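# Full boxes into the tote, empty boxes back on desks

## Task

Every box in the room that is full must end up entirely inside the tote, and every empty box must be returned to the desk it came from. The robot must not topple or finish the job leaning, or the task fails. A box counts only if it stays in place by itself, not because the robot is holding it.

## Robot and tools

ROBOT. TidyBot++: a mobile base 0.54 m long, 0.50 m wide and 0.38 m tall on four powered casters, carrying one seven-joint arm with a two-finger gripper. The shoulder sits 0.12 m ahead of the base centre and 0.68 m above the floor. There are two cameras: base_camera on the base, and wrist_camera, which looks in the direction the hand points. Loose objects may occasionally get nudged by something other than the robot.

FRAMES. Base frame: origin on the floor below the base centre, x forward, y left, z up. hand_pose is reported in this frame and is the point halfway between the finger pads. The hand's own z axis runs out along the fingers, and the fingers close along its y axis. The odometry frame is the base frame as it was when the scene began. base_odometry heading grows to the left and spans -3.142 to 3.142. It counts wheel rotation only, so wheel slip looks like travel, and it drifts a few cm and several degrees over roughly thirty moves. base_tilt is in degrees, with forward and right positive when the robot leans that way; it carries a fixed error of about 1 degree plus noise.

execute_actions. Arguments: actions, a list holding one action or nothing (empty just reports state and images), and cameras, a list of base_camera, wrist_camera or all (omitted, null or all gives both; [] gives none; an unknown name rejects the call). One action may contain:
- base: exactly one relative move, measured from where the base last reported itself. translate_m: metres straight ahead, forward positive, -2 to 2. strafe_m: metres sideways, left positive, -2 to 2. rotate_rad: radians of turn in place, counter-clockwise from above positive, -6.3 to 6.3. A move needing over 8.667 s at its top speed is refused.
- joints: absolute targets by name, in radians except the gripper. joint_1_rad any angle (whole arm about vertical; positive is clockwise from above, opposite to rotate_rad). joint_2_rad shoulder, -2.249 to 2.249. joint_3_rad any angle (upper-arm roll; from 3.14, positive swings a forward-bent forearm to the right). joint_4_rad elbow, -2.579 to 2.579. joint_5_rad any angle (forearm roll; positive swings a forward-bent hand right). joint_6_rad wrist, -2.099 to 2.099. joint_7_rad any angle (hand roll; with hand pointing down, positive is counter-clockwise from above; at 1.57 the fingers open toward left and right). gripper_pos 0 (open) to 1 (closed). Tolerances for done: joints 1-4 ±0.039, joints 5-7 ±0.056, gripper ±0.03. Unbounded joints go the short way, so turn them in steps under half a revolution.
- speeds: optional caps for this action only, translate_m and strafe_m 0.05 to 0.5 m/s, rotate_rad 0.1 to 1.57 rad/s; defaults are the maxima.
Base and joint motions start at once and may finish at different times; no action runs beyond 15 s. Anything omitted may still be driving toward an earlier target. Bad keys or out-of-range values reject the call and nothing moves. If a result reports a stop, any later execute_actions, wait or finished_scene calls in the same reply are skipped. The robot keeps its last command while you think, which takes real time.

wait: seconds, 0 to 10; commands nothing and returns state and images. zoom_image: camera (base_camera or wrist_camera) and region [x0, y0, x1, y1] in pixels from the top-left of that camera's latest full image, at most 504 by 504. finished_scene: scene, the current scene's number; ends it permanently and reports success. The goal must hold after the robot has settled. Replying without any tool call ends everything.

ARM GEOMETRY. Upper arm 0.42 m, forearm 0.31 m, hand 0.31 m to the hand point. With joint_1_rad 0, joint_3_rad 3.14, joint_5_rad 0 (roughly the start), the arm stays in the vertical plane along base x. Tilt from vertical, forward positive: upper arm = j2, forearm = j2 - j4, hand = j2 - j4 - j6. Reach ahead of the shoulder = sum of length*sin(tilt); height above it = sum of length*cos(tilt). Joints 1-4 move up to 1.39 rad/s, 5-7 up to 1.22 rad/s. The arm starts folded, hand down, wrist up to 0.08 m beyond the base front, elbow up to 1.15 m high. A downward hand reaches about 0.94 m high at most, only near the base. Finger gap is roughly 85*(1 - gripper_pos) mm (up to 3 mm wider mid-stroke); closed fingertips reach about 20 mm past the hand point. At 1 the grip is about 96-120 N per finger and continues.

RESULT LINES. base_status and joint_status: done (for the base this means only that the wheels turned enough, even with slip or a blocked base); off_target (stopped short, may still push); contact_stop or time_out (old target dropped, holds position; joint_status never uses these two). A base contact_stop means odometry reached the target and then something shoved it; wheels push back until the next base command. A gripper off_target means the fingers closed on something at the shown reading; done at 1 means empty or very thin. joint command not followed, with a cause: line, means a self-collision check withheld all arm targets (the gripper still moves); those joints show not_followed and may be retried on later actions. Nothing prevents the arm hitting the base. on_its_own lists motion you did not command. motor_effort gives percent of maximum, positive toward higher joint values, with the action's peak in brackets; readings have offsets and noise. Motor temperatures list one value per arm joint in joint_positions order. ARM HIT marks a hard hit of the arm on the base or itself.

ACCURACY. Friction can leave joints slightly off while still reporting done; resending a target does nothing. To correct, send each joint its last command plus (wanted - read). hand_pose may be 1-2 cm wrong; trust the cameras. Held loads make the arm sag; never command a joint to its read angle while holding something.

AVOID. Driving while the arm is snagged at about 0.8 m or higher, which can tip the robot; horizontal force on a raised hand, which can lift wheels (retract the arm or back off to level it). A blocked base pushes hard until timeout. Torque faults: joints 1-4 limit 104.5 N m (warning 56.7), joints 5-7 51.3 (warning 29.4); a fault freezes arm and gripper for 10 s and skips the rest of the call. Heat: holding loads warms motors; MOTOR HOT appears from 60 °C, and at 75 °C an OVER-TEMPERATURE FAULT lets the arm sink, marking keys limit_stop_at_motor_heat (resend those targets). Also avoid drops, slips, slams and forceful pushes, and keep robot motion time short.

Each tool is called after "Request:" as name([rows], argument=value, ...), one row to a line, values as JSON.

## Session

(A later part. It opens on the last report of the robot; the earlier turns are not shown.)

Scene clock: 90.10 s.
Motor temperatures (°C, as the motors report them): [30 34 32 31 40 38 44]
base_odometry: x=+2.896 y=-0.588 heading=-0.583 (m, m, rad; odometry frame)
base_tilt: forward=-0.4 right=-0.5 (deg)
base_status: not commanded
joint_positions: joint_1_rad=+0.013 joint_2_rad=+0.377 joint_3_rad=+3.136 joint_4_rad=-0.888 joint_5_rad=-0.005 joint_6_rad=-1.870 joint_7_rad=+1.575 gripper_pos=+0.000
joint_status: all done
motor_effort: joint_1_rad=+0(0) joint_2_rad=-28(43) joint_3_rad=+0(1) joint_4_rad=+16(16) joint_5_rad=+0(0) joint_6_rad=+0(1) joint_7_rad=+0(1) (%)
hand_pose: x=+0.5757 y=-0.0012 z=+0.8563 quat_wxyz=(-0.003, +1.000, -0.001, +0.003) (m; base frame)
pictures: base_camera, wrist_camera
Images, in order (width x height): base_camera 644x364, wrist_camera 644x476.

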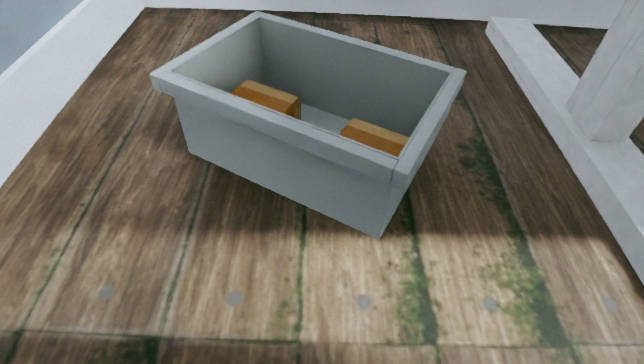

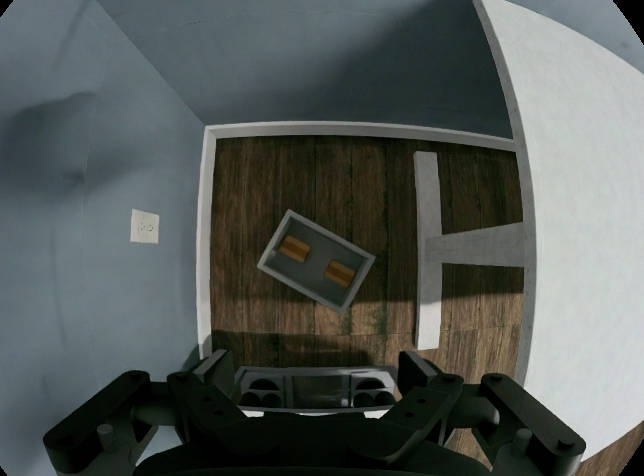

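Request:
execute_actions([
  {"base":{"strafe_m":-1.25},"joints":{"joint_1_rad":0.5,"joint_2_rad":0.65,"joint_4_rad":-0.44,"joint_6_rad":-2.055,"joint_7_rad":2.3}},
])

Scene clock: 95.47 s.
Motor temperatures (°C, as the motors report them): [30 34 32 31 40 38 44]
base_odometry: x=+2.208 y=-1.632 heading=-0.583 (m, m, rad; odometry frame)
base_tilt: forward=-0.6 right=-0.4 (deg)
base_status: done
joint_positions: joint_1_rad=+0.500 joint_2_rad=+0.643 joint_3_rad=+3.135 joint_4_rad=-0.465 joint_5_rad=-0.005 joint_6_rad=-2.018 joint_7_rad=+2.273 gripper_pos=+0.000
joint_status: all done
motor_effort: joint_1_rad=+0(4) joint_2_rad=-37(36) joint_3_rad=+0(2) joint_4_rad=+14(16) joint_5_rad=-1(0) joint_6_rad=+0(0) joint_7_rad=+0(0) (%)
hand_pose: x=+0.5936 y=-0.2539 z=+0.8474 quat_wxyz=(+0.001, +0.995, +0.104, +0.008) (m; base frame)
pictures: base_camera, wrist_camera
Images, in order (width x height): base_camera 644x364, wrist_camera 644x476.

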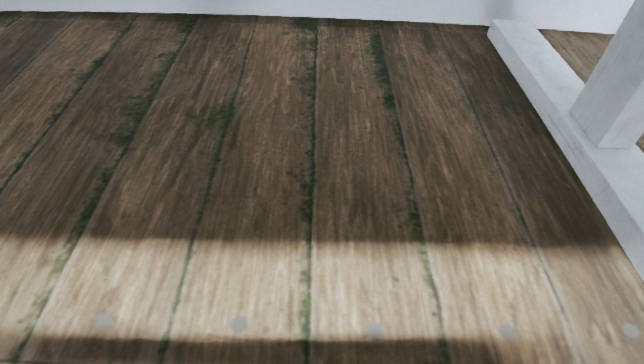

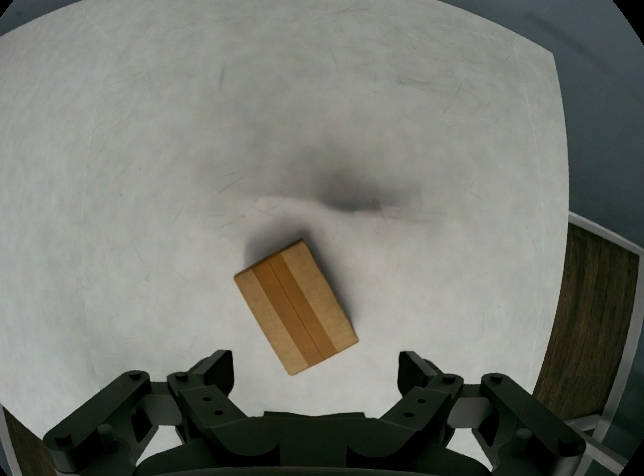

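Request:
execute_actions([
  {"joints":{"joint_1_rad":0.449,"joint_2_rad":0.565,"joint_4_rad":-0.897,"joint_6_rad":-1.655,"joint_7_rad":2.75}},
], cameras=["wrist_camera"])

Scene clock: 99.00 s.
Motor temperatures (°C, as the motors report them): [30 34 32 31 40 38 44]
base_odometry: x=+2.208 y=-1.632 heading=-0.583 (m, m, rad; odometry frame)
base_tilt: forward=-0.5 right=-0.4 (deg)
base_status: not commanded
joint_positions: joint_1_rad=+0.462 joint_2_rad=+0.577 joint_3_rad=+3.135 joint_4_rad=-0.874 joint_5_rad=-0.005 joint_6_rad=-1.690 joint_7_rad=+2.722 gripper_pos=+0.000
joint_status: all done
motor_effort: joint_1_rad=+0(1) joint_2_rad=-35(38) joint_3_rad=-1(1) joint_4_rad=+15(16) joint_5_rad=+0(1) joint_6_rad=+0(1) joint_7_rad=+0(0) (%)
hand_pose: x=+0.6062 y=-0.2364 z=+0.7608 quat_wxyz=(-0.003, +0.940, +0.341, +0.003) (m; base frame)
pictures: wrist_camera
Images, in order (width x height): wrist_camera 644x476.

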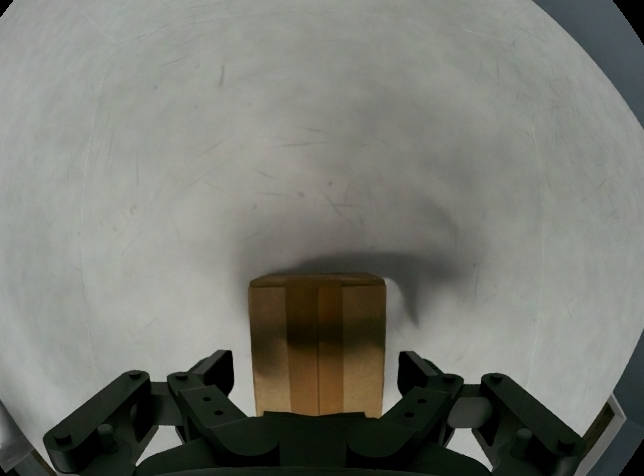

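Request:
execute_actions([
  {"joints":{"gripper_pos":1}},
], cameras=[])

Request:
execute_actions([
  {"joints":{"joint_2_rad":0.525}},
], cameras=["wrist_camera"])

Request:
execute_actions(actions=[], cameras=[])

Scene clock: 100.80 s.
Motor temperatures (°C, as the motors report them): [30 34 32 31 40 38 44]
base_odometry: x=+2.208 y=-1.632 heading=-0.583 (m, m, rad; odometry frame)
base_tilt: forward=-0.5 right=-0.4 (deg)
base_status: not commanded
joint_positions: joint_1_rad=+0.462 joint_2_rad=+0.572 joint_3_rad=+3.135 joint_4_rad=-0.879 joint_5_rad=-0.005 joint_6_rad=-1.689 joint_7_rad=+2.722 gripper_pos=+0.357
joint_status: gripper_pos off_target (ended at +0.357, target +1.000)
motor_effort: joint_1_rad=+0(0) joint_2_rad=-36(38) joint_3_rad=-1(0) joint_4_rad=+16(17) joint_5_rad=-1(1) joint_6_rad=+0(0) joint_7_rad=+0(0) (%)
hand_pose: x=+0.6051 y=-0.2358 z=+0.7619 quat_wxyz=(-0.002, +0.940, +0.341, +0.003) (m; base frame)
pictures: none
No camera images: the call's "cameras" was empty. Leave "cameras" out to get every camera's image.

Scene clock: 101.60 s.
Motor temperatures (°C, as the motors report them): [30 34 32 31 40 38 44]
base_odometry: x=+2.208 y=-1.632 heading=-0.583 (m, m, rad; odometry frame)
base_tilt: forward=-0.5 right=-0.4 (deg)
base_status: not commanded
joint_positions: joint_1_rad=+0.462 joint_2_rad=+0.540 joint_3_rad=+3.135 joint_4_rad=-0.882 joint_5_rad=-0.005 joint_6_rad=-1.689 joint_7_rad=+2.722 gripper_pos=+0.357
joint_status: all done
motor_effort: joint_1_rad=+0(1) joint_2_rad=-36(39) joint_3_rad=+0(1) joint_4_rad=+17(18) joint_5_rad=+0(1) joint_6_rad=+0(0) joint_7_rad=+0(0) (%)
hand_pose: x=+0.6019 y=-0.2342 z=+0.7780 quat_wxyz=(+0.008, +0.940, +0.341, +0.013) (m; base frame)
pictures: wrist_camera
Images, in order (width x height): wrist_camera 644x476.

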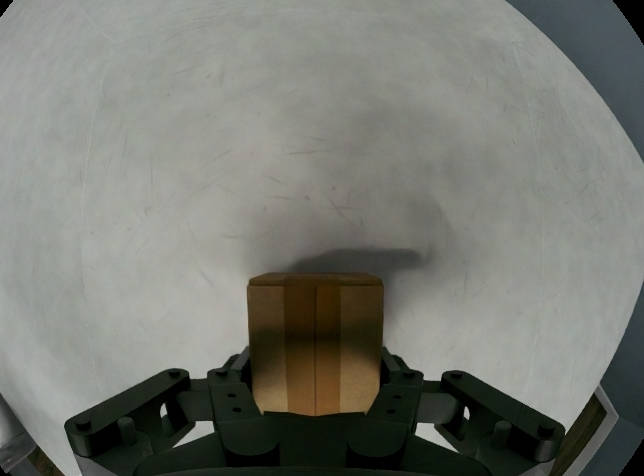

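Scene clock: 101.60 s.
Motor temperatures (°C, as the motors report them): [30 34 32 31 40 38 44]
base_odometry: x=+2.208 y=-1.632 heading=-0.583 (m, m, rad; odometry frame)
base_tilt: forward=-0.5 right=-0.4 (deg)
base_status: not commanded
joint_positions: joint_1_rad=+0.462 joint_2_rad=+0.540 joint_3_rad=+3.135 joint_4_rad=-0.882 joint_5_rad=-0.005 joint_6_rad=-1.689 joint_7_rad=+2.722 gripper_pos=+0.357
joint_status: all done
motor_effort: joint_1_rad=+0(1) joint_2_rad=-36(39) joint_3_rad=+0(1) joint_4_rad=+17(18) joint_5_rad=+0(1) joint_6_rad=+0(0) joint_7_rad=+0(0) (%)
hand_pose: x=+0.6019 y=-0.2342 z=+0.7780 quat_wxyz=(+0.008, +0.940, +0.341, +0.013) (m; base frame)
pictures: none
No camera images: the call's "cameras" was empty. Leave "cameras" out to get every camera's image.

Request:
execute_actions(actions=[], cameras=[])

Scene clock: 102.20 s.
Motor temperatures (°C, as the motors report them): [30 34 32 31 40 38 44]
base_odometry: x=+2.208 y=-1.632 heading=-0.583 (m, m, rad; odometry frame)
base_tilt: forward=-0.5 right=-0.4 (deg)
base_status: not commanded
joint_positions: joint_1_rad=+0.462 joint_2_rad=+0.540 joint_3_rad=+3.135 joint_4_rad=-0.882 joint_5_rad=-0.005 joint_6_rad=-1.689 joint_7_rad=+2.722 gripper_pos=+0.357
joint_status: all done
motor_effort: joint_1_rad=+0(1) joint_2_rad=-36(39) joint_3_rad=-1(1) joint_4_rad=+17(18) joint_5_rad=+0(1) joint_6_rad=+0(0) joint_7_rad=+0(0) (%)
hand_pose: x=+0.6019 y=-0.2342 z=+0.7780 quat_wxyz=(+0.008, +0.940, +0.341, +0.013) (m; base frame)
pictures: none
No camera images: the call's "cameras" was empty. Leave "cameras" out to get every camera's image.

Request:
execute_actions([
  {"joints":{"joint_2_rad":0.30,"joint_4_rad":-1.0,"joint_6_rad":-0.75}},
], cameras=[])

Scene clock: 104.93 s.
Motor temperatures (°C, as the motors report them): [30 34 32 31 40 38 44]
base_odometry: x=+2.208 y=-1.632 heading=-0.583 (m, m, rad; odometry frame)
base_tilt: forward=-0.5 right=-0.4 (deg)
base_status: not commanded
joint_positions: joint_1_rad=+0.462 joint_2_rad=+0.311 joint_3_rad=+3.135 joint_4_rad=-0.989 joint_5_rad=-0.005 joint_6_rad=-0.781 joint_7_rad=+2.722 gripper_pos=+0.357
joint_status: all done
motor_effort: joint_1_rad=+0(0) joint_2_rad=-33(39) joint_3_rad=+0(0) joint_4_rad=+22(22) joint_5_rad=-1(1) joint_6_rad=+9(9) joint_7_rad=+0(1) (%)
hand_pose: x=+0.7511 y=-0.3079 z=+1.0147 quat_wxyz=(+0.362, +0.811, +0.293, +0.353) (m; base frame)
pictures: none
No camera images: the call's "cameras" was empty. Leave "cameras" out to get every camera's image.

Request:
execute_actions(actions=[], cameras=[])

Scene clock: 105.30 s.
Motor temperatures (°C, as the motors report them): [30 34 32 31 40 38 44]
base_odometry: x=+2.208 y=-1.632 heading=-0.583 (m, m, rad; odometry frame)
base_tilt: forward=-0.5 right=-0.5 (deg)
base_status: not commanded
joint_positions: joint_1_rad=+0.462 joint_2_rad=+0.311 joint_3_rad=+3.135 joint_4_rad=-0.989 joint_5_rad=-0.005 joint_6_rad=-0.781 joint_7_rad=+2.722 gripper_pos=+0.357
joint_status: all done
motor_effort: joint_1_rad=+1(0) joint_2_rad=-33(39) joint_3_rad=-1(0) joint_4_rad=+22(22) joint_5_rad=-1(1) joint_6_rad=+9(9) joint_7_rad=+0(1) (%)
hand_pose: x=+0.7511 y=-0.3079 z=+1.0147 quat_wxyz=(+0.362, +0.811, +0.293, +0.353) (m; base frame)
pictures: none
No camera images: the call's "cameras" was empty. Leave "cameras" out to get every camera's image.

Request:
execute_actions(actions=[], cameras=[])

Scene clock: 106.80 s.
Motor temperatures (°C, as the motors report them): [30 34 32 31 40 38 44]
base_odometry: x=+2.208 y=-1.632 heading=-0.583 (m, m, rad; odometry frame)
base_tilt: forward=-0.5 right=-0.4 (deg)
base_status: not commanded
joint_positions: joint_1_rad=+0.462 joint_2_rad=+0.311 joint_3_rad=+3.135 joint_4_rad=-0.989 joint_5_rad=-0.005 joint_6_rad=-0.781 joint_7_rad=+2.722 gripper_pos=+0.357
joint_status: all done
motor_effort: joint_1_rad=+1(0) joint_2_rad=-34(39) joint_3_rad=+0(0) joint_4_rad=+22(22) joint_5_rad=-1(1) joint_6_rad=+9(9) joint_7_rad=-1(1) (%)
hand_pose: x=+0.7511 y=-0.3079 z=+1.0147 quat_wxyz=(+0.362, +0.811, +0.293, +0.353) (m; base frame)
pictures: none
No camera images: the call's "cameras" was empty. Leave "cameras" out to get every camera's image.

Request:
wait(seconds=0.3)

Request:
wait(seconds=0.3)

Request:
wait(seconds=0.3)

Request:
wait(seconds=0.3)

Request:
wait(seconds=0.3)

Request:
wait(seconds=0.3)

Scene clock: 114.47 s.
Motor temperatures (°C, as the motors report them): [30 34 32 31 40 38 44]
base_odometry: x=+2.208 y=-1.632 heading=-0.583 (m, m, rad; odometry frame)
base_tilt: forward=-0.5 right=-0.5 (deg)
base_status: not commanded
joint_positions: joint_1_rad=+0.462 joint_2_rad=+0.311 joint_3_rad=+3.135 joint_4_rad=-0.989 joint_5_rad=-0.005 joint_6_rad=-0.781 joint_7_rad=+2.722 gripper_pos=+0.357
joint_status: all done
motor_effort: joint_1_rad=+0(0) joint_2_rad=-33(39) joint_3_rad=-1(0) joint_4_rad=+22(22) joint_5_rad=+0(1) joint_6_rad=+9(9) joint_7_rad=+0(1) (%)
hand_pose: x=+0.7511 y=-0.3079 z=+1.0147 quat_wxyz=(+0.362, +0.811, +0.293, +0.353) (m; base frame)
wait: 0.30 s; at rest from the start
pictures: base_camera, wrist_camera
Images, in order (width x height): base_camera 644x364, wrist_camera 644x476.

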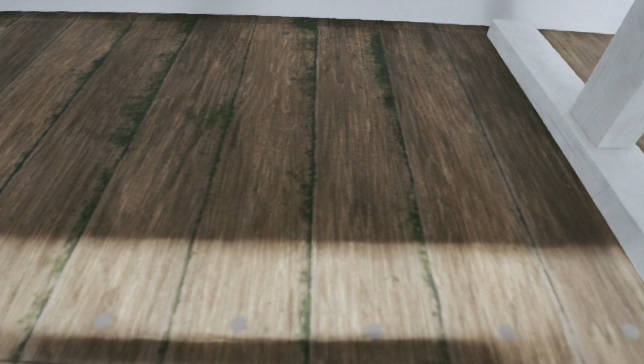

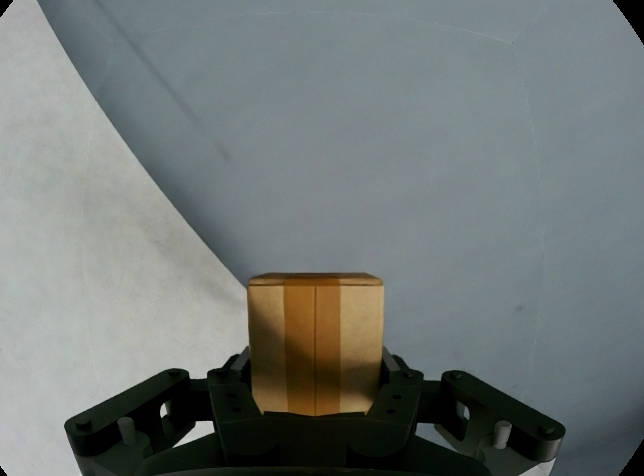

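Scene clock: 114.77 s.
Motor temperatures (°C, as the motors report them): [30 34 32 31 40 38 44]
base_odometry: x=+2.208 y=-1.632 heading=-0.583 (m, m, rad; odometry frame)
base_tilt: forward=-0.5 right=-0.4 (deg)
base_status: not commanded
joint_positions: joint_1_rad=+0.462 joint_2_rad=+0.311 joint_3_rad=+3.135 joint_4_rad=-0.989 joint_5_rad=-0.005 joint_6_rad=-0.781 joint_7_rad=+2.722 gripper_pos=+0.357
joint_status: all done
motor_effort: joint_1_rad=+0(0) joint_2_rad=-33(39) joint_3_rad=+0(0) joint_4_rad=+22(22) joint_5_rad=-1(1) joint_6_rad=+9(9) joint_7_rad=+0(1) (%)
hand_pose: x=+0.7511 y=-0.3079 z=+1.0147 quat_wxyz=(+0.362, +0.811, +0.293, +0.353) (m; base frame)
wait: 0.30 s; at rest by 0.27 s
pictures: base_camera, wrist_camera
Images, in order (width x height): base_camera 644x364, wrist_camera 644x476.

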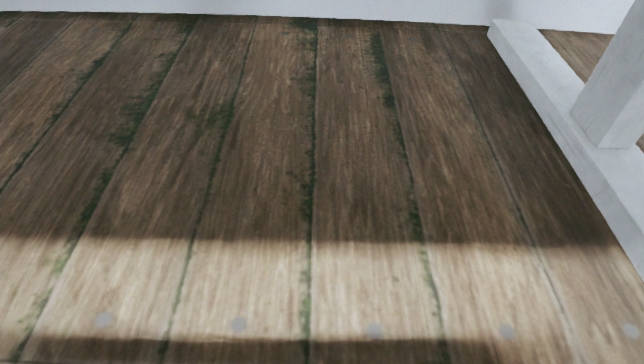

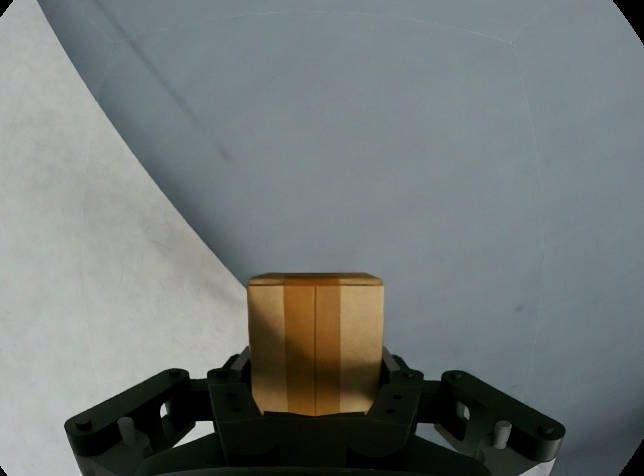

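Scene clock: 115.07 s.
Motor temperatures (°C, as the motors report them): [30 34 32 31 40 38 44]
base_odometry: x=+2.208 y=-1.632 heading=-0.583 (m, m, rad; odometry frame)
base_tilt: forward=-0.5 right=-0.4 (deg)
base_status: not commanded
joint_positions: joint_1_rad=+0.462 joint_2_rad=+0.311 joint_3_rad=+3.135 joint_4_rad=-0.989 joint_5_rad=-0.005 joint_6_rad=-0.781 joint_7_rad=+2.722 gripper_pos=+0.357
joint_status: all done
motor_effort: joint_1_rad=+0(0) joint_2_rad=-34(39) joint_3_rad=+0(0) joint_4_rad=+22(22) joint_5_rad=-1(1) joint_6_rad=+9(9) joint_7_rad=+0(1) (%)
hand_pose: x=+0.7511 y=-0.3079 z=+1.0147 quat_wxyz=(+0.362, +0.811, +0.293, +0.353) (m; base frame)
wait: 0.30 s; at rest by 0.27 s
pictures: base_camera, wrist_camera
Images, in order (width x height): base_camera 644x364, wrist_camera 644x476.

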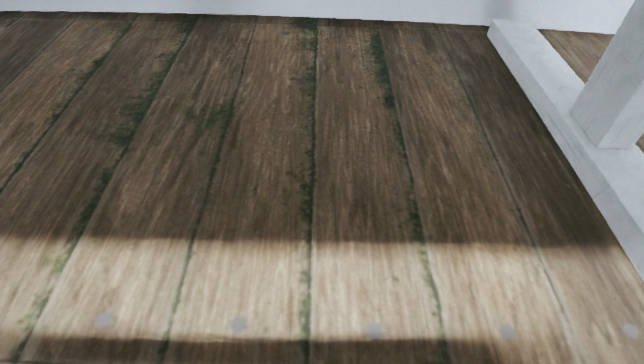

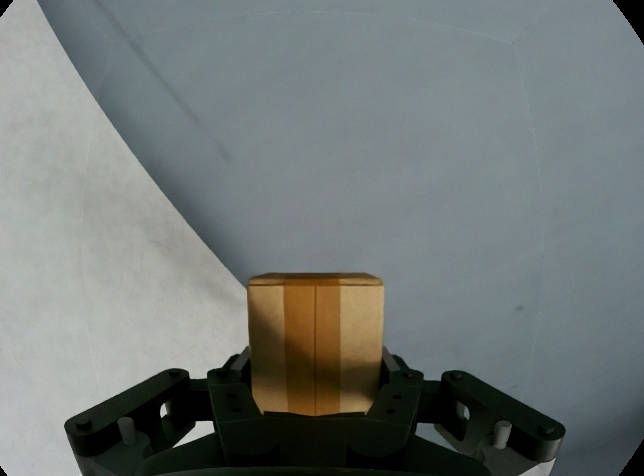

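Scene clock: 115.37 s.
Motor temperatures (°C, as the motors report them): [30 34 32 31 40 38 44]
base_odometry: x=+2.208 y=-1.632 heading=-0.583 (m, m, rad; odometry frame)
base_tilt: forward=-0.5 right=-0.4 (deg)
base_status: not commanded
joint_positions: joint_1_rad=+0.462 joint_2_rad=+0.311 joint_3_rad=+3.135 joint_4_rad=-0.989 joint_5_rad=-0.005 joint_6_rad=-0.781 joint_7_rad=+2.722 gripper_pos=+0.357
joint_status: all done
motor_effort: joint_1_rad=+1(0) joint_2_rad=-34(39) joint_3_rad=-1(0) joint_4_rad=+22(22) joint_5_rad=-1(1) joint_6_rad=+9(9) joint_7_rad=+0(1) (%)
hand_pose: x=+0.7511 y=-0.3079 z=+1.0147 quat_wxyz=(+0.362, +0.811, +0.293, +0.353) (m; base frame)
wait: 0.30 s; at rest by 0.27 s
pictures: base_camera, wrist_camera
Images, in order (width x height): base_camera 644x364, wrist_camera 644x476.

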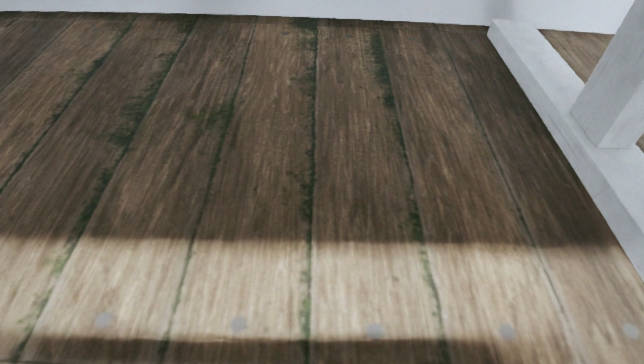

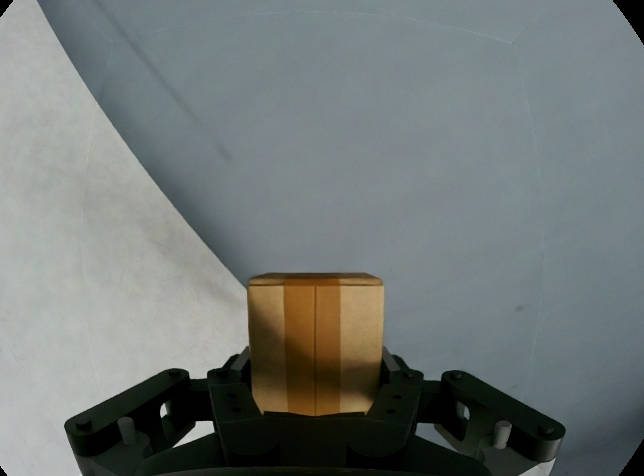

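Scene clock: 115.67 s.
Motor temperatures (°C, as the motors report them): [30 34 32 31 40 38 44]
base_odometry: x=+2.208 y=-1.632 heading=-0.583 (m, m, rad; odometry frame)
base_tilt: forward=-0.5 right=-0.5 (deg)
base_status: not commanded
joint_positions: joint_1_rad=+0.462 joint_2_rad=+0.311 joint_3_rad=+3.135 joint_4_rad=-0.989 joint_5_rad=-0.005 joint_6_rad=-0.781 joint_7_rad=+2.722 gripper_pos=+0.357
joint_status: all done
motor_effort: joint_1_rad=+1(0) joint_2_rad=-34(39) joint_3_rad=+0(0) joint_4_rad=+22(22) joint_5_rad=-1(1) joint_6_rad=+9(9) joint_7_rad=+0(1) (%)
hand_pose: x=+0.7511 y=-0.3079 z=+1.0147 quat_wxyz=(+0.362, +0.811, +0.293, +0.353) (m; base frame)
wait: 0.30 s; at rest by 0.27 s
pictures: base_camera, wrist_camera
Images, in order (width x height): base_camera 644x364, wrist_camera 644x476.

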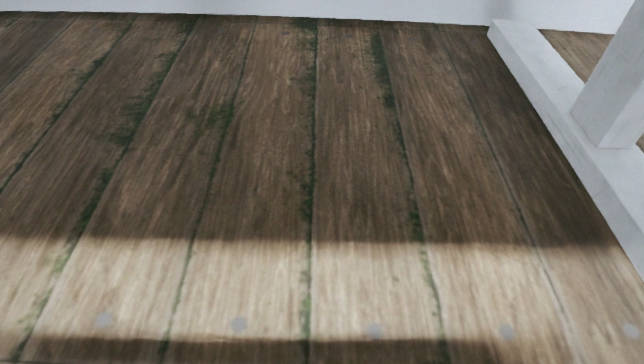

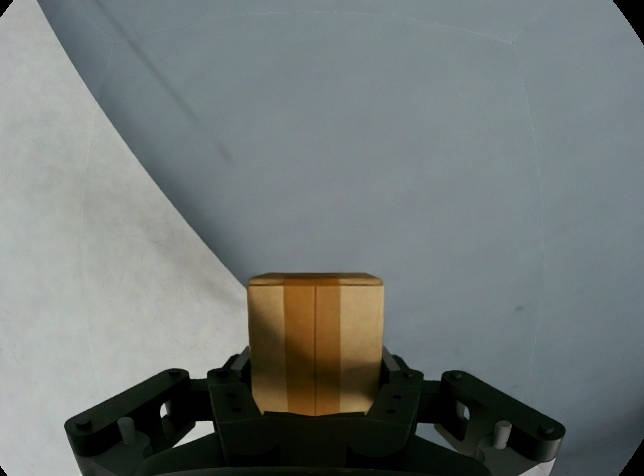

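Scene clock: 115.97 s.
Motor temperatures (°C, as the motors report them): [30 34 32 31 40 38 44]
base_odometry: x=+2.208 y=-1.632 heading=-0.583 (m, m, rad; odometry frame)
base_tilt: forward=-0.5 right=-0.4 (deg)
base_status: not commanded
joint_positions: joint_1_rad=+0.462 joint_2_rad=+0.311 joint_3_rad=+3.135 joint_4_rad=-0.989 joint_5_rad=-0.005 joint_6_rad=-0.781 joint_7_rad=+2.722 gripper_pos=+0.357
joint_status: all done
motor_effort: joint_1_rad=+1(0) joint_2_rad=-33(39) joint_3_rad=+0(0) joint_4_rad=+22(22) joint_5_rad=+0(1) joint_6_rad=+9(9) joint_7_rad=+0(1) (%)
hand_pose: x=+0.7511 y=-0.3079 z=+1.0147 quat_wxyz=(+0.362, +0.811, +0.293, +0.353) (m; base frame)
wait: 0.30 s; at rest by 0.27 s
pictures: base_camera, wrist_camera
Images, in order (width x height): base_camera 644x364, wrist_camera 644x476.

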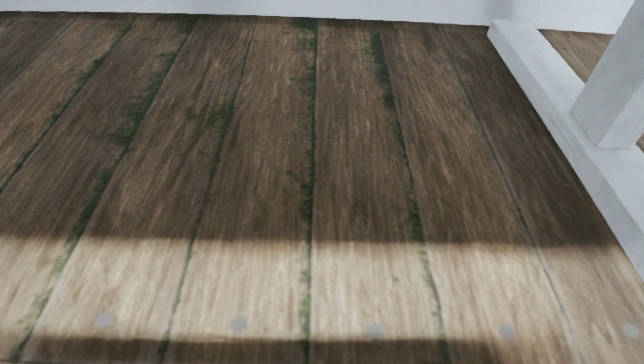

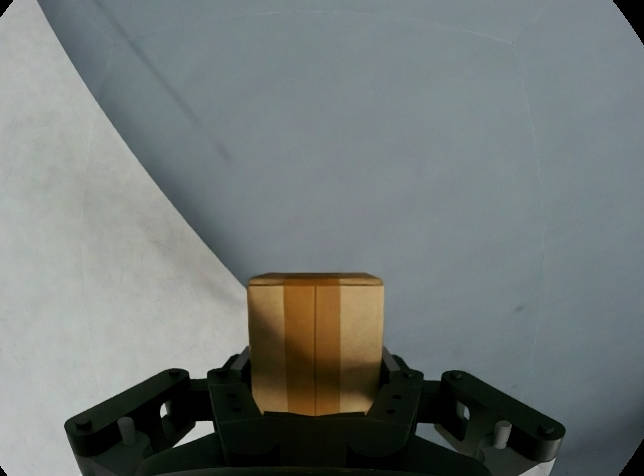

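Request:
execute_actions(actions=[])

Scene clock: 120.30 s.
Motor temperatures (°C, as the motors report them): [30 34 32 31 40 38 44]
base_odometry: x=+2.208 y=-1.632 heading=-0.583 (m, m, rad; odometry frame)
base_tilt: forward=-0.5 right=-0.4 (deg)
base_status: not commanded
joint_positions: joint_1_rad=+0.462 joint_2_rad=+0.311 joint_3_rad=+3.135 joint_4_rad=-0.989 joint_5_rad=-0.005 joint_6_rad=-0.781 joint_7_rad=+2.722 gripper_pos=+0.357
joint_status: all done
motor_effort: joint_1_rad=+1(0) joint_2_rad=-34(39) joint_3_rad=-1(0) joint_4_rad=+22(22) joint_5_rad=-1(1) joint_6_rad=+9(9) joint_7_rad=+0(1) (%)
hand_pose: x=+0.7511 y=-0.3079 z=+1.0147 quat_wxyz=(+0.362, +0.811, +0.293, +0.353) (m; base frame)
pictures: base_camera, wrist_camera
Images, in order (width x height): base_camera 644x364, wrist_camera 644x476.

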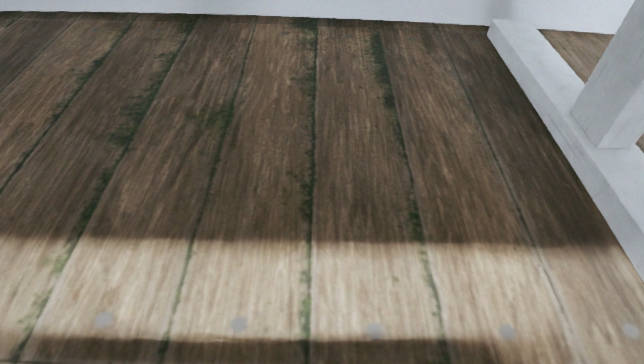

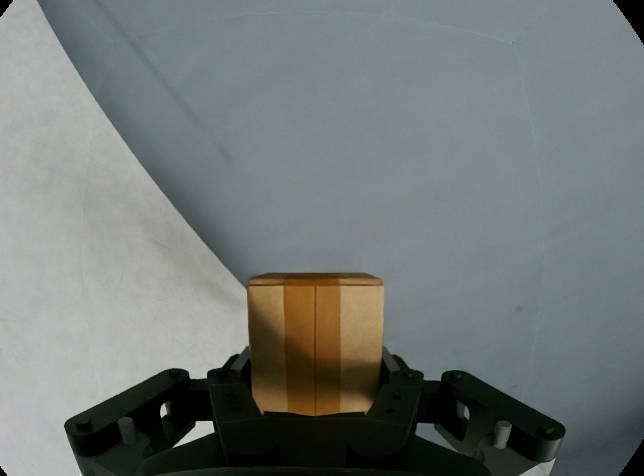

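Request:
execute_actions([
  {"joints":{"joint_2_rad":0.49,"joint_4_rad":-0.91,"joint_6_rad":-1.755}},
], cameras=["wrist_camera"])

Scene clock: 125.30 s.
Motor temperatures (°C, as the motors report them): [30 34 32 31 40 38 44]
base_odometry: x=+2.208 y=-1.632 heading=-0.583 (m, m, rad; odometry frame)
base_tilt: forward=-0.5 right=-0.4 (deg)
base_status: not commanded
joint_positions: joint_1_rad=+0.462 joint_2_rad=+0.501 joint_3_rad=+3.135 joint_4_rad=-0.939 joint_5_rad=-0.005 joint_6_rad=-1.736 joint_7_rad=+2.722 gripper_pos=+0.357
joint_status: all done
motor_effort: joint_1_rad=+0(1) joint_2_rad=-35(38) joint_3_rad=-1(1) joint_4_rad=+17(23) joint_5_rad=-1(1) joint_6_rad=-1(9) joint_7_rad=+0(0) (%)
hand_pose: x=+0.5717 y=-0.2193 z=+0.7806 quat_wxyz=(-0.015, +0.940, +0.341, -0.009) (m; base frame)
pictures: wrist_camera
Images, in order (width x height): wrist_camera 644x476.

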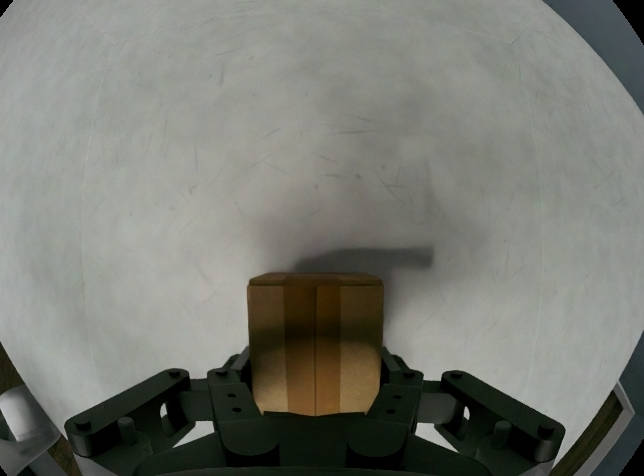

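Request:
execute_actions([
  {"joints":{"joint_2_rad":0.545,"joint_4_rad":-0.885,"joint_6_rad":-1.63}},
], cameras=["wrist_camera"])

Scene clock: 127.47 s.
Motor temperatures (°C, as the motors report them): [30 34 32 31 40 38 44]
base_odometry: x=+2.208 y=-1.632 heading=-0.583 (m, m, rad; odometry frame)
base_tilt: forward=-0.5 right=-0.4 (deg)
base_status: not commanded
joint_positions: joint_1_rad=+0.461 joint_2_rad=+0.551 joint_3_rad=+3.135 joint_4_rad=-0.912 joint_5_rad=-0.005 joint_6_rad=-1.658 joint_7_rad=+2.722 gripper_pos=+0.357
joint_status: all done
motor_effort: joint_1_rad=+0(1) joint_2_rad=-36(39) joint_3_rad=+0(0) joint_4_rad=+17(18) joint_5_rad=-1(1) joint_6_rad=+0(0) joint_7_rad=+0(1) (%)
hand_pose: x=+0.6039 y=-0.2351 z=+0.7630 quat_wxyz=(+0.004, +0.940, +0.341, +0.010) (m; base frame)
pictures: wrist_camera
Images, in order (width x height): wrist_camera 644x476.

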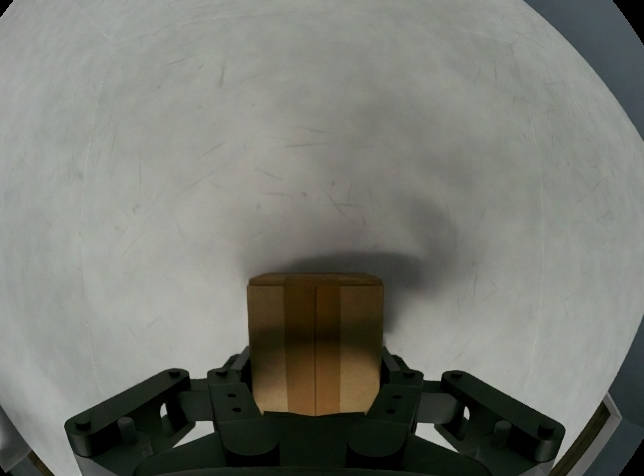

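Request:
execute_actions([
  {"joints":{"joint_2_rad":0.556}},
], cameras=[])

Request:
execute_actions([
  {"joints":{"gripper_pos":0.1}},
], cameras=["wrist_camera"])

Scene clock: 128.83 s.
Motor temperatures (°C, as the motors report them): [30 34 32 31 40 38 44]
base_odometry: x=+2.208 y=-1.632 heading=-0.583 (m, m, rad; odometry frame)
base_tilt: forward=-0.5 right=-0.4 (deg)
base_status: not commanded
joint_positions: joint_1_rad=+0.461 joint_2_rad=+0.553 joint_3_rad=+3.135 joint_4_rad=-0.910 joint_5_rad=-0.005 joint_6_rad=-1.658 joint_7_rad=+2.722 gripper_pos=+0.357
joint_status: all done
motor_effort: joint_1_rad=+0(1) joint_2_rad=-36(37) joint_3_rad=-1(1) joint_4_rad=+17(17) joint_5_rad=+0(1) joint_6_rad=+0(1) joint_7_rad=+0(0) (%)
hand_pose: x=+0.6047 y=-0.2353 z=+0.7627 quat_wxyz=(+0.005, +0.940, +0.341, +0.010) (m; base frame)
pictures: none
No camera images: the call's "cameras" was empty. Leave "cameras" out to get every camera's image.

Scene clock: 129.87 s.
Motor temperatures (°C, as the motors report them): [30 34 32 31 40 38 44]
base_odometry: x=+2.208 y=-1.632 heading=-0.583 (m, m, rad; odometry frame)
base_tilt: forward=-0.6 right=-0.4 (deg)
base_status: not commanded
joint_positions: joint_1_rad=+0.461 joint_2_rad=+0.553 joint_3_rad=+3.135 joint_4_rad=-0.909 joint_5_rad=-0.005 joint_6_rad=-1.658 joint_7_rad=+2.722 gripper_pos=+0.100
joint_status: all done
motor_effort: joint_1_rad=+1(1) joint_2_rad=-35(37) joint_3_rad=+0(0) joint_4_rad=+16(17) joint_5_rad=+0(1) joint_6_rad=+0(0) joint_7_rad=+0(0) (%)
hand_pose: x=+0.6050 y=-0.2354 z=+0.7626 quat_wxyz=(+0.005, +0.940, +0.341, +0.010) (m; base frame)
pictures: wrist_camera
Images, in order (width x height): wrist_camera 644x476.

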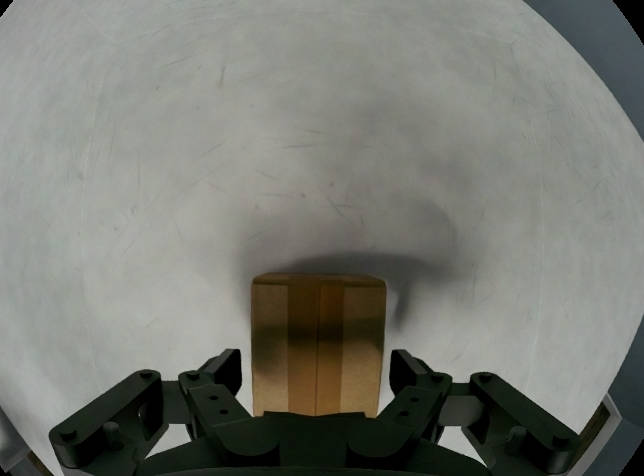

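Request:
execute_actions([
  {"joints":{"joint_2_rad":0.60,"joint_4_rad":-0.615,"joint_6_rad":-1.915,"gripper_pos":0.0}},
], cameras=["wrist_camera"])

Request:
execute_actions([
  {"joints":{"joint_2_rad":0.30,"joint_4_rad":-1.0,"joint_6_rad":-0.75}},
], cameras=["wrist_camera"])

Scene clock: 133.27 s.
Motor temperatures (°C, as the motors report them): [30 34 32 31 40 38 44]
base_odometry: x=+2.208 y=-1.632 heading=-0.583 (m, m, rad; odometry frame)
base_tilt: forward=-0.5 right=-0.4 (deg)
base_status: not commanded
joint_positions: joint_1_rad=+0.461 joint_2_rad=+0.589 joint_3_rad=+3.135 joint_4_rad=-0.637 joint_5_rad=-0.005 joint_6_rad=-1.881 joint_7_rad=+2.722 gripper_pos=+0.000
joint_status: all done
motor_effort: joint_1_rad=+1(0) joint_2_rad=-35(36) joint_3_rad=+0(0) joint_4_rad=+15(17) joint_5_rad=-1(1) joint_6_rad=+0(2) joint_7_rad=+0(0) (%)
hand_pose: x=+0.6051 y=-0.2359 z=+0.8267 quat_wxyz=(+0.010, +0.940, +0.341, +0.015) (m; base frame)
pictures: wrist_camera
Images, in order (width x height): wrist_camera 644x476.

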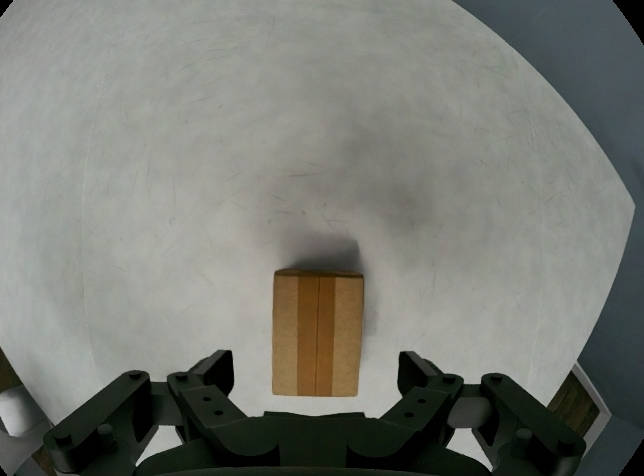

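Scene clock: 135.20 s.
Motor temperatures (°C, as the motors report them): [30 34 32 31 40 38 44]
base_odometry: x=+2.208 y=-1.632 heading=-0.583 (m, m, rad; odometry frame)
base_tilt: forward=-0.5 right=-0.5 (deg)
base_status: not commanded
joint_positions: joint_1_rad=+0.461 joint_2_rad=+0.299 joint_3_rad=+3.135 joint_4_rad=-0.975 joint_5_rad=-0.005 joint_6_rad=-0.778 joint_7_rad=+2.722 gripper_pos=+0.000
joint_status: all done
motor_effort: joint_1_rad=+1(0) joint_2_rad=-31(37) joint_3_rad=+0(0) joint_4_rad=+20(20) joint_5_rad=-1(1) joint_6_rad=+7(6) joint_7_rad=+0(1) (%)
hand_pose: x=+0.7490 y=-0.3065 z=+1.0314 quat_wxyz=(+0.371, +0.804, +0.291, +0.362) (m; base frame)
pictures: wrist_camera
Images, in order (width x height): wrist_camera 644x476.

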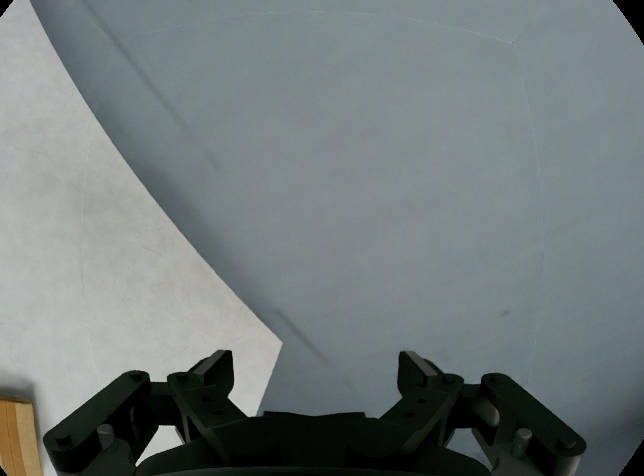

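Request:
execute_actions(actions=[], cameras=[])

Request:
execute_actions(actions=[], cameras=[])

Request:
execute_actions(actions=[], cameras=[])

Scene clock: 135.77 s.
Motor temperatures (°C, as the motors report them): [30 34 32 31 40 38 44]
base_odometry: x=+2.208 y=-1.632 heading=-0.583 (m, m, rad; odometry frame)
base_tilt: forward=-0.5 right=-0.4 (deg)
base_status: not commanded
joint_positions: joint_1_rad=+0.461 joint_2_rad=+0.299 joint_3_rad=+3.135 joint_4_rad=-0.975 joint_5_rad=-0.005 joint_6_rad=-0.778 joint_7_rad=+2.722 gripper_pos=+0.000
joint_status: all done
motor_effort: joint_1_rad=+0(0) joint_2_rad=-31(37) joint_3_rad=-1(0) joint_4_rad=+20(20) joint_5_rad=-1(1) joint_6_rad=+7(6) joint_7_rad=+0(1) (%)
hand_pose: x=+0.7490 y=-0.3065 z=+1.0314 quat_wxyz=(+0.371, +0.804, +0.291, +0.362) (m; base frame)
pictures: none
No camera images: the call's "cameras" was empty. Leave "cameras" out to get every camera's image.

Scene clock: 135.77 s.
Motor temperatures (°C, as the motors report them): [30 34 32 31 40 38 44]
base_odometry: x=+2.208 y=-1.632 heading=-0.583 (m, m, rad; odometry frame)
base_tilt: forward=-0.5 right=-0.4 (deg)
base_status: not commanded
joint_positions: joint_1_rad=+0.461 joint_2_rad=+0.299 joint_3_rad=+3.135 joint_4_rad=-0.975 joint_5_rad=-0.005 joint_6_rad=-0.778 joint_7_rad=+2.722 gripper_pos=+0.000
joint_status: all done
motor_effort: joint_1_rad=+0(0) joint_2_rad=-31(37) joint_3_rad=-1(0) joint_4_rad=+20(20) joint_5_rad=-1(1) joint_6_rad=+7(6) joint_7_rad=+0(1) (%)
hand_pose: x=+0.7490 y=-0.3065 z=+1.0314 quat_wxyz=(+0.371, +0.804, +0.291, +0.362) (m; base frame)
pictures: none
No camera images: the call's "cameras" was empty. Leave "cameras" out to get every camera's image.

Scene clock: 135.77 s.
Motor temperatures (°C, as the motors report them): [30 34 32 31 40 38 44]
base_odometry: x=+2.208 y=-1.632 heading=-0.583 (m, m, rad; odometry frame)
base_tilt: forward=-0.5 right=-0.4 (deg)
base_status: not commanded
joint_positions: joint_1_rad=+0.461 joint_2_rad=+0.299 joint_3_rad=+3.135 joint_4_rad=-0.975 joint_5_rad=-0.005 joint_6_rad=-0.778 joint_7_rad=+2.722 gripper_pos=+0.000
joint_status: all done
motor_effort: joint_1_rad=+0(0) joint_2_rad=-31(37) joint_3_rad=-1(0) joint_4_rad=+20(20) joint_5_rad=-1(1) joint_6_rad=+7(6) joint_7_rad=+0(1) (%)
hand_pose: x=+0.7490 y=-0.3065 z=+1.0314 quat_wxyz=(+0.371, +0.804, +0.291, +0.362) (m; base frame)
pictures: none
No camera images: the call's "cameras" was empty. Leave "cameras" out to get every camera's image.

Request:
execute_actions([
  {"joints":{"joint_2_rad":0.60,"joint_4_rad":-0.615,"joint_6_rad":-1.915}},
], cameras=["wrist_camera"])

Scene clock: 140.47 s.
Motor temperatures (°C, as the motors report them): [30 34 32 31 40 38 44]
base_odometry: x=+2.208 y=-1.632 heading=-0.583 (m, m, rad; odometry frame)
base_tilt: forward=-0.5 right=-0.4 (deg)
base_status: not commanded
joint_positions: joint_1_rad=+0.461 joint_2_rad=+0.595 joint_3_rad=+3.135 joint_4_rad=-0.641 joint_5_rad=-0.005 joint_6_rad=-1.886 joint_7_rad=+2.722 gripper_pos=+0.000
joint_status: all done
motor_effort: joint_1_rad=+1(1) joint_2_rad=-35(38) joint_3_rad=-1(1) joint_4_rad=+15(21) joint_5_rad=-1(1) joint_6_rad=+0(8) joint_7_rad=+0(0) (%)
hand_pose: x=+0.6037 y=-0.2352 z=+0.8223 quat_wxyz=(+0.004, +0.940, +0.341, +0.010) (m; base frame)
pictures: wrist_camera
Images, in order (width x height): wrist_camera 644x476.

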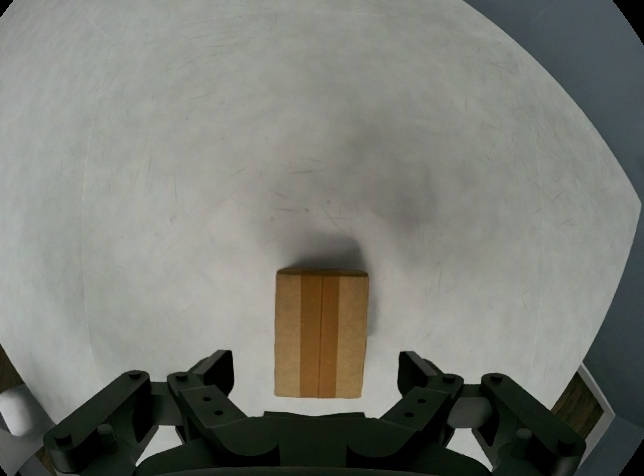

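Request:
execute_actions([
  {"joints":{"joint_2_rad":0.545,"joint_4_rad":-0.932,"joint_6_rad":-1.625}},
], cameras=["wrist_camera"])

Scene clock: 142.63 s.
Motor temperatures (°C, as the motors report them): [30 34 32 31 40 38 44]
base_odometry: x=+2.208 y=-1.632 heading=-0.583 (m, m, rad; odometry frame)
base_tilt: forward=-0.5 right=-0.4 (deg)
base_status: not commanded
joint_positions: joint_1_rad=+0.461 joint_2_rad=+0.556 joint_3_rad=+3.135 joint_4_rad=-0.910 joint_5_rad=-0.005 joint_6_rad=-1.660 joint_7_rad=+2.722 gripper_pos=+0.000
joint_status: all done
motor_effort: joint_1_rad=+0(0) joint_2_rad=-35(35) joint_3_rad=+0(1) joint_4_rad=+16(16) joint_5_rad=+0(1) joint_6_rad=+0(0) joint_7_rad=-1(0) (%)
hand_pose: x=+0.6044 y=-0.2351 z=+0.7608 quat_wxyz=(+0.003, +0.940, +0.341, +0.008) (m; base frame)
pictures: wrist_camera
Images, in order (width x height): wrist_camera 644x476.

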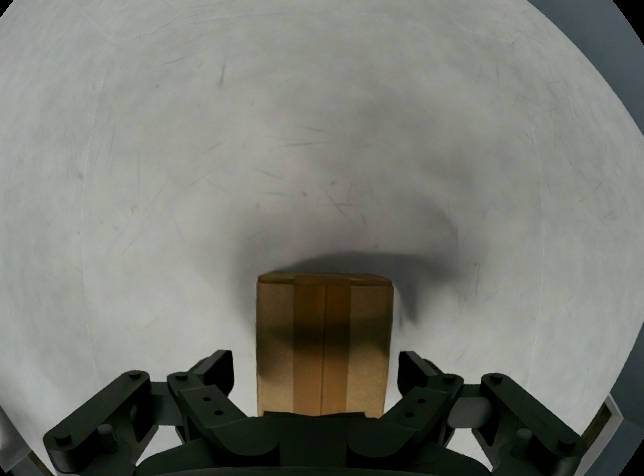

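Request:
execute_actions([
  {"joints":{"gripper_pos":1.0}},
], cameras=["wrist_camera"])

Scene clock: 144.00 s.
Motor temperatures (°C, as the motors report them): [30 34 32 31 40 38 44]
base_odometry: x=+2.208 y=-1.632 heading=-0.583 (m, m, rad; odometry frame)
base_tilt: forward=-0.6 right=-0.4 (deg)
base_status: not commanded
joint_positions: joint_1_rad=+0.461 joint_2_rad=+0.552 joint_3_rad=+3.135 joint_4_rad=-0.915 joint_5_rad=-0.005 joint_6_rad=-1.659 joint_7_rad=+2.722 gripper_pos=+0.357
joint_status: gripper_pos off_target (ended at +0.357, target +1.000)
motor_effort: joint_1_rad=+0(0) joint_2_rad=-34(37) joint_3_rad=+0(1) joint_4_rad=+16(17) joint_5_rad=-1(1) joint_6_rad=+0(1) joint_7_rad=+0(1) (%)
hand_pose: x=+0.6034 y=-0.2346 z=+0.7617 quat_wxyz=(+0.003, +0.940, +0.341, +0.009) (m; base frame)
pictures: wrist_camera
Images, in order (width x height): wrist_camera 644x476.

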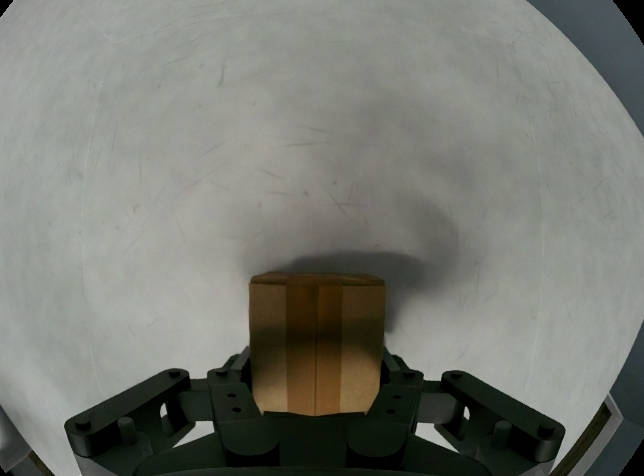

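Request:
execute_actions([
  {"base":{"strafe_m":1.25},"joints":{"joint_2_rad":0.37,"joint_6_rad":-1.84,"joint_7_rad":2.52}},
])

Scene clock: 149.03 s.
Motor temperatures (°C, as the motors report them): [30 35 32 31 40 38 44]
base_odometry: x=+2.896 y=-0.588 heading=-0.582 (m, m, rad; odometry frame)
base_tilt: forward=-0.5 right=-0.5 (deg)
base_status: done
joint_positions: joint_1_rad=+0.450 joint_2_rad=+0.380 joint_3_rad=+3.135 joint_4_rad=-0.920 joint_5_rad=-0.005 joint_6_rad=-1.811 joint_7_rad=+2.547 gripper_pos=+0.357
joint_status: all done
motor_effort: joint_1_rad=+1(4) joint_2_rad=-31(40) joint_3_rad=+0(2) joint_4_rad=+17(18) joint_5_rad=+0(2) joint_6_rad=+0(1) joint_7_rad=+0(0) (%)
hand_pose: x=+0.5431 y=-0.1987 z=+0.8454 quat_wxyz=(+0.007, +0.964, +0.264, +0.014) (m; base frame)
pictures: base_camera, wrist_camera
Images, in order (width x height): base_camera 644x364, wrist_camera 644x476.

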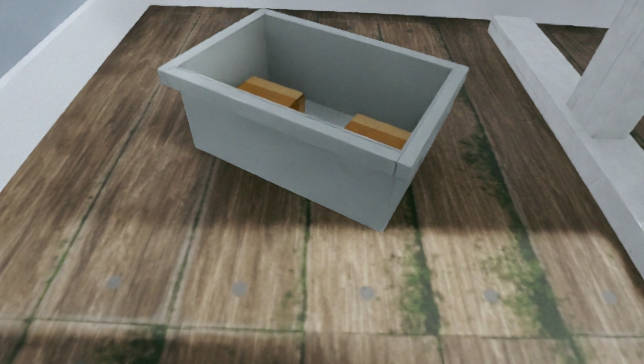

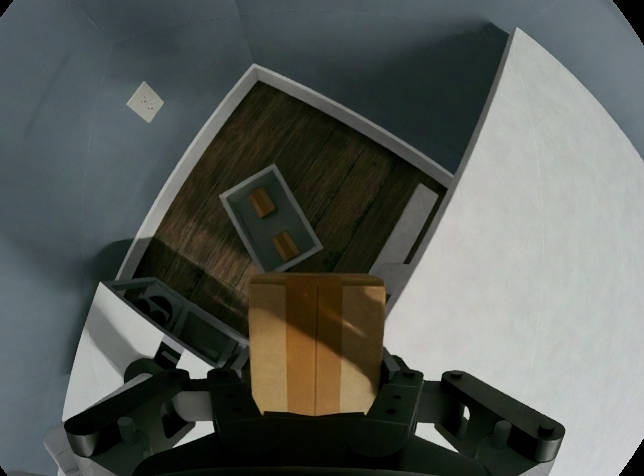

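Request:
zoom_image(camera="wrist_camera", region=[200, 150, 340, 285])

Region (200, 150, 340, 285) of wrist_camera's 644x476 image, scaled by 3.600; it fills the top 486 rows of this view, and the rest is white.

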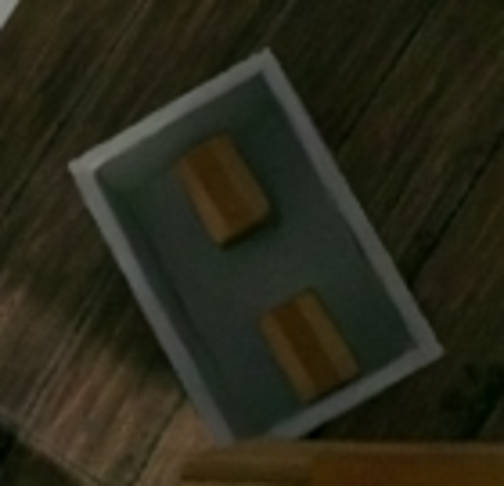

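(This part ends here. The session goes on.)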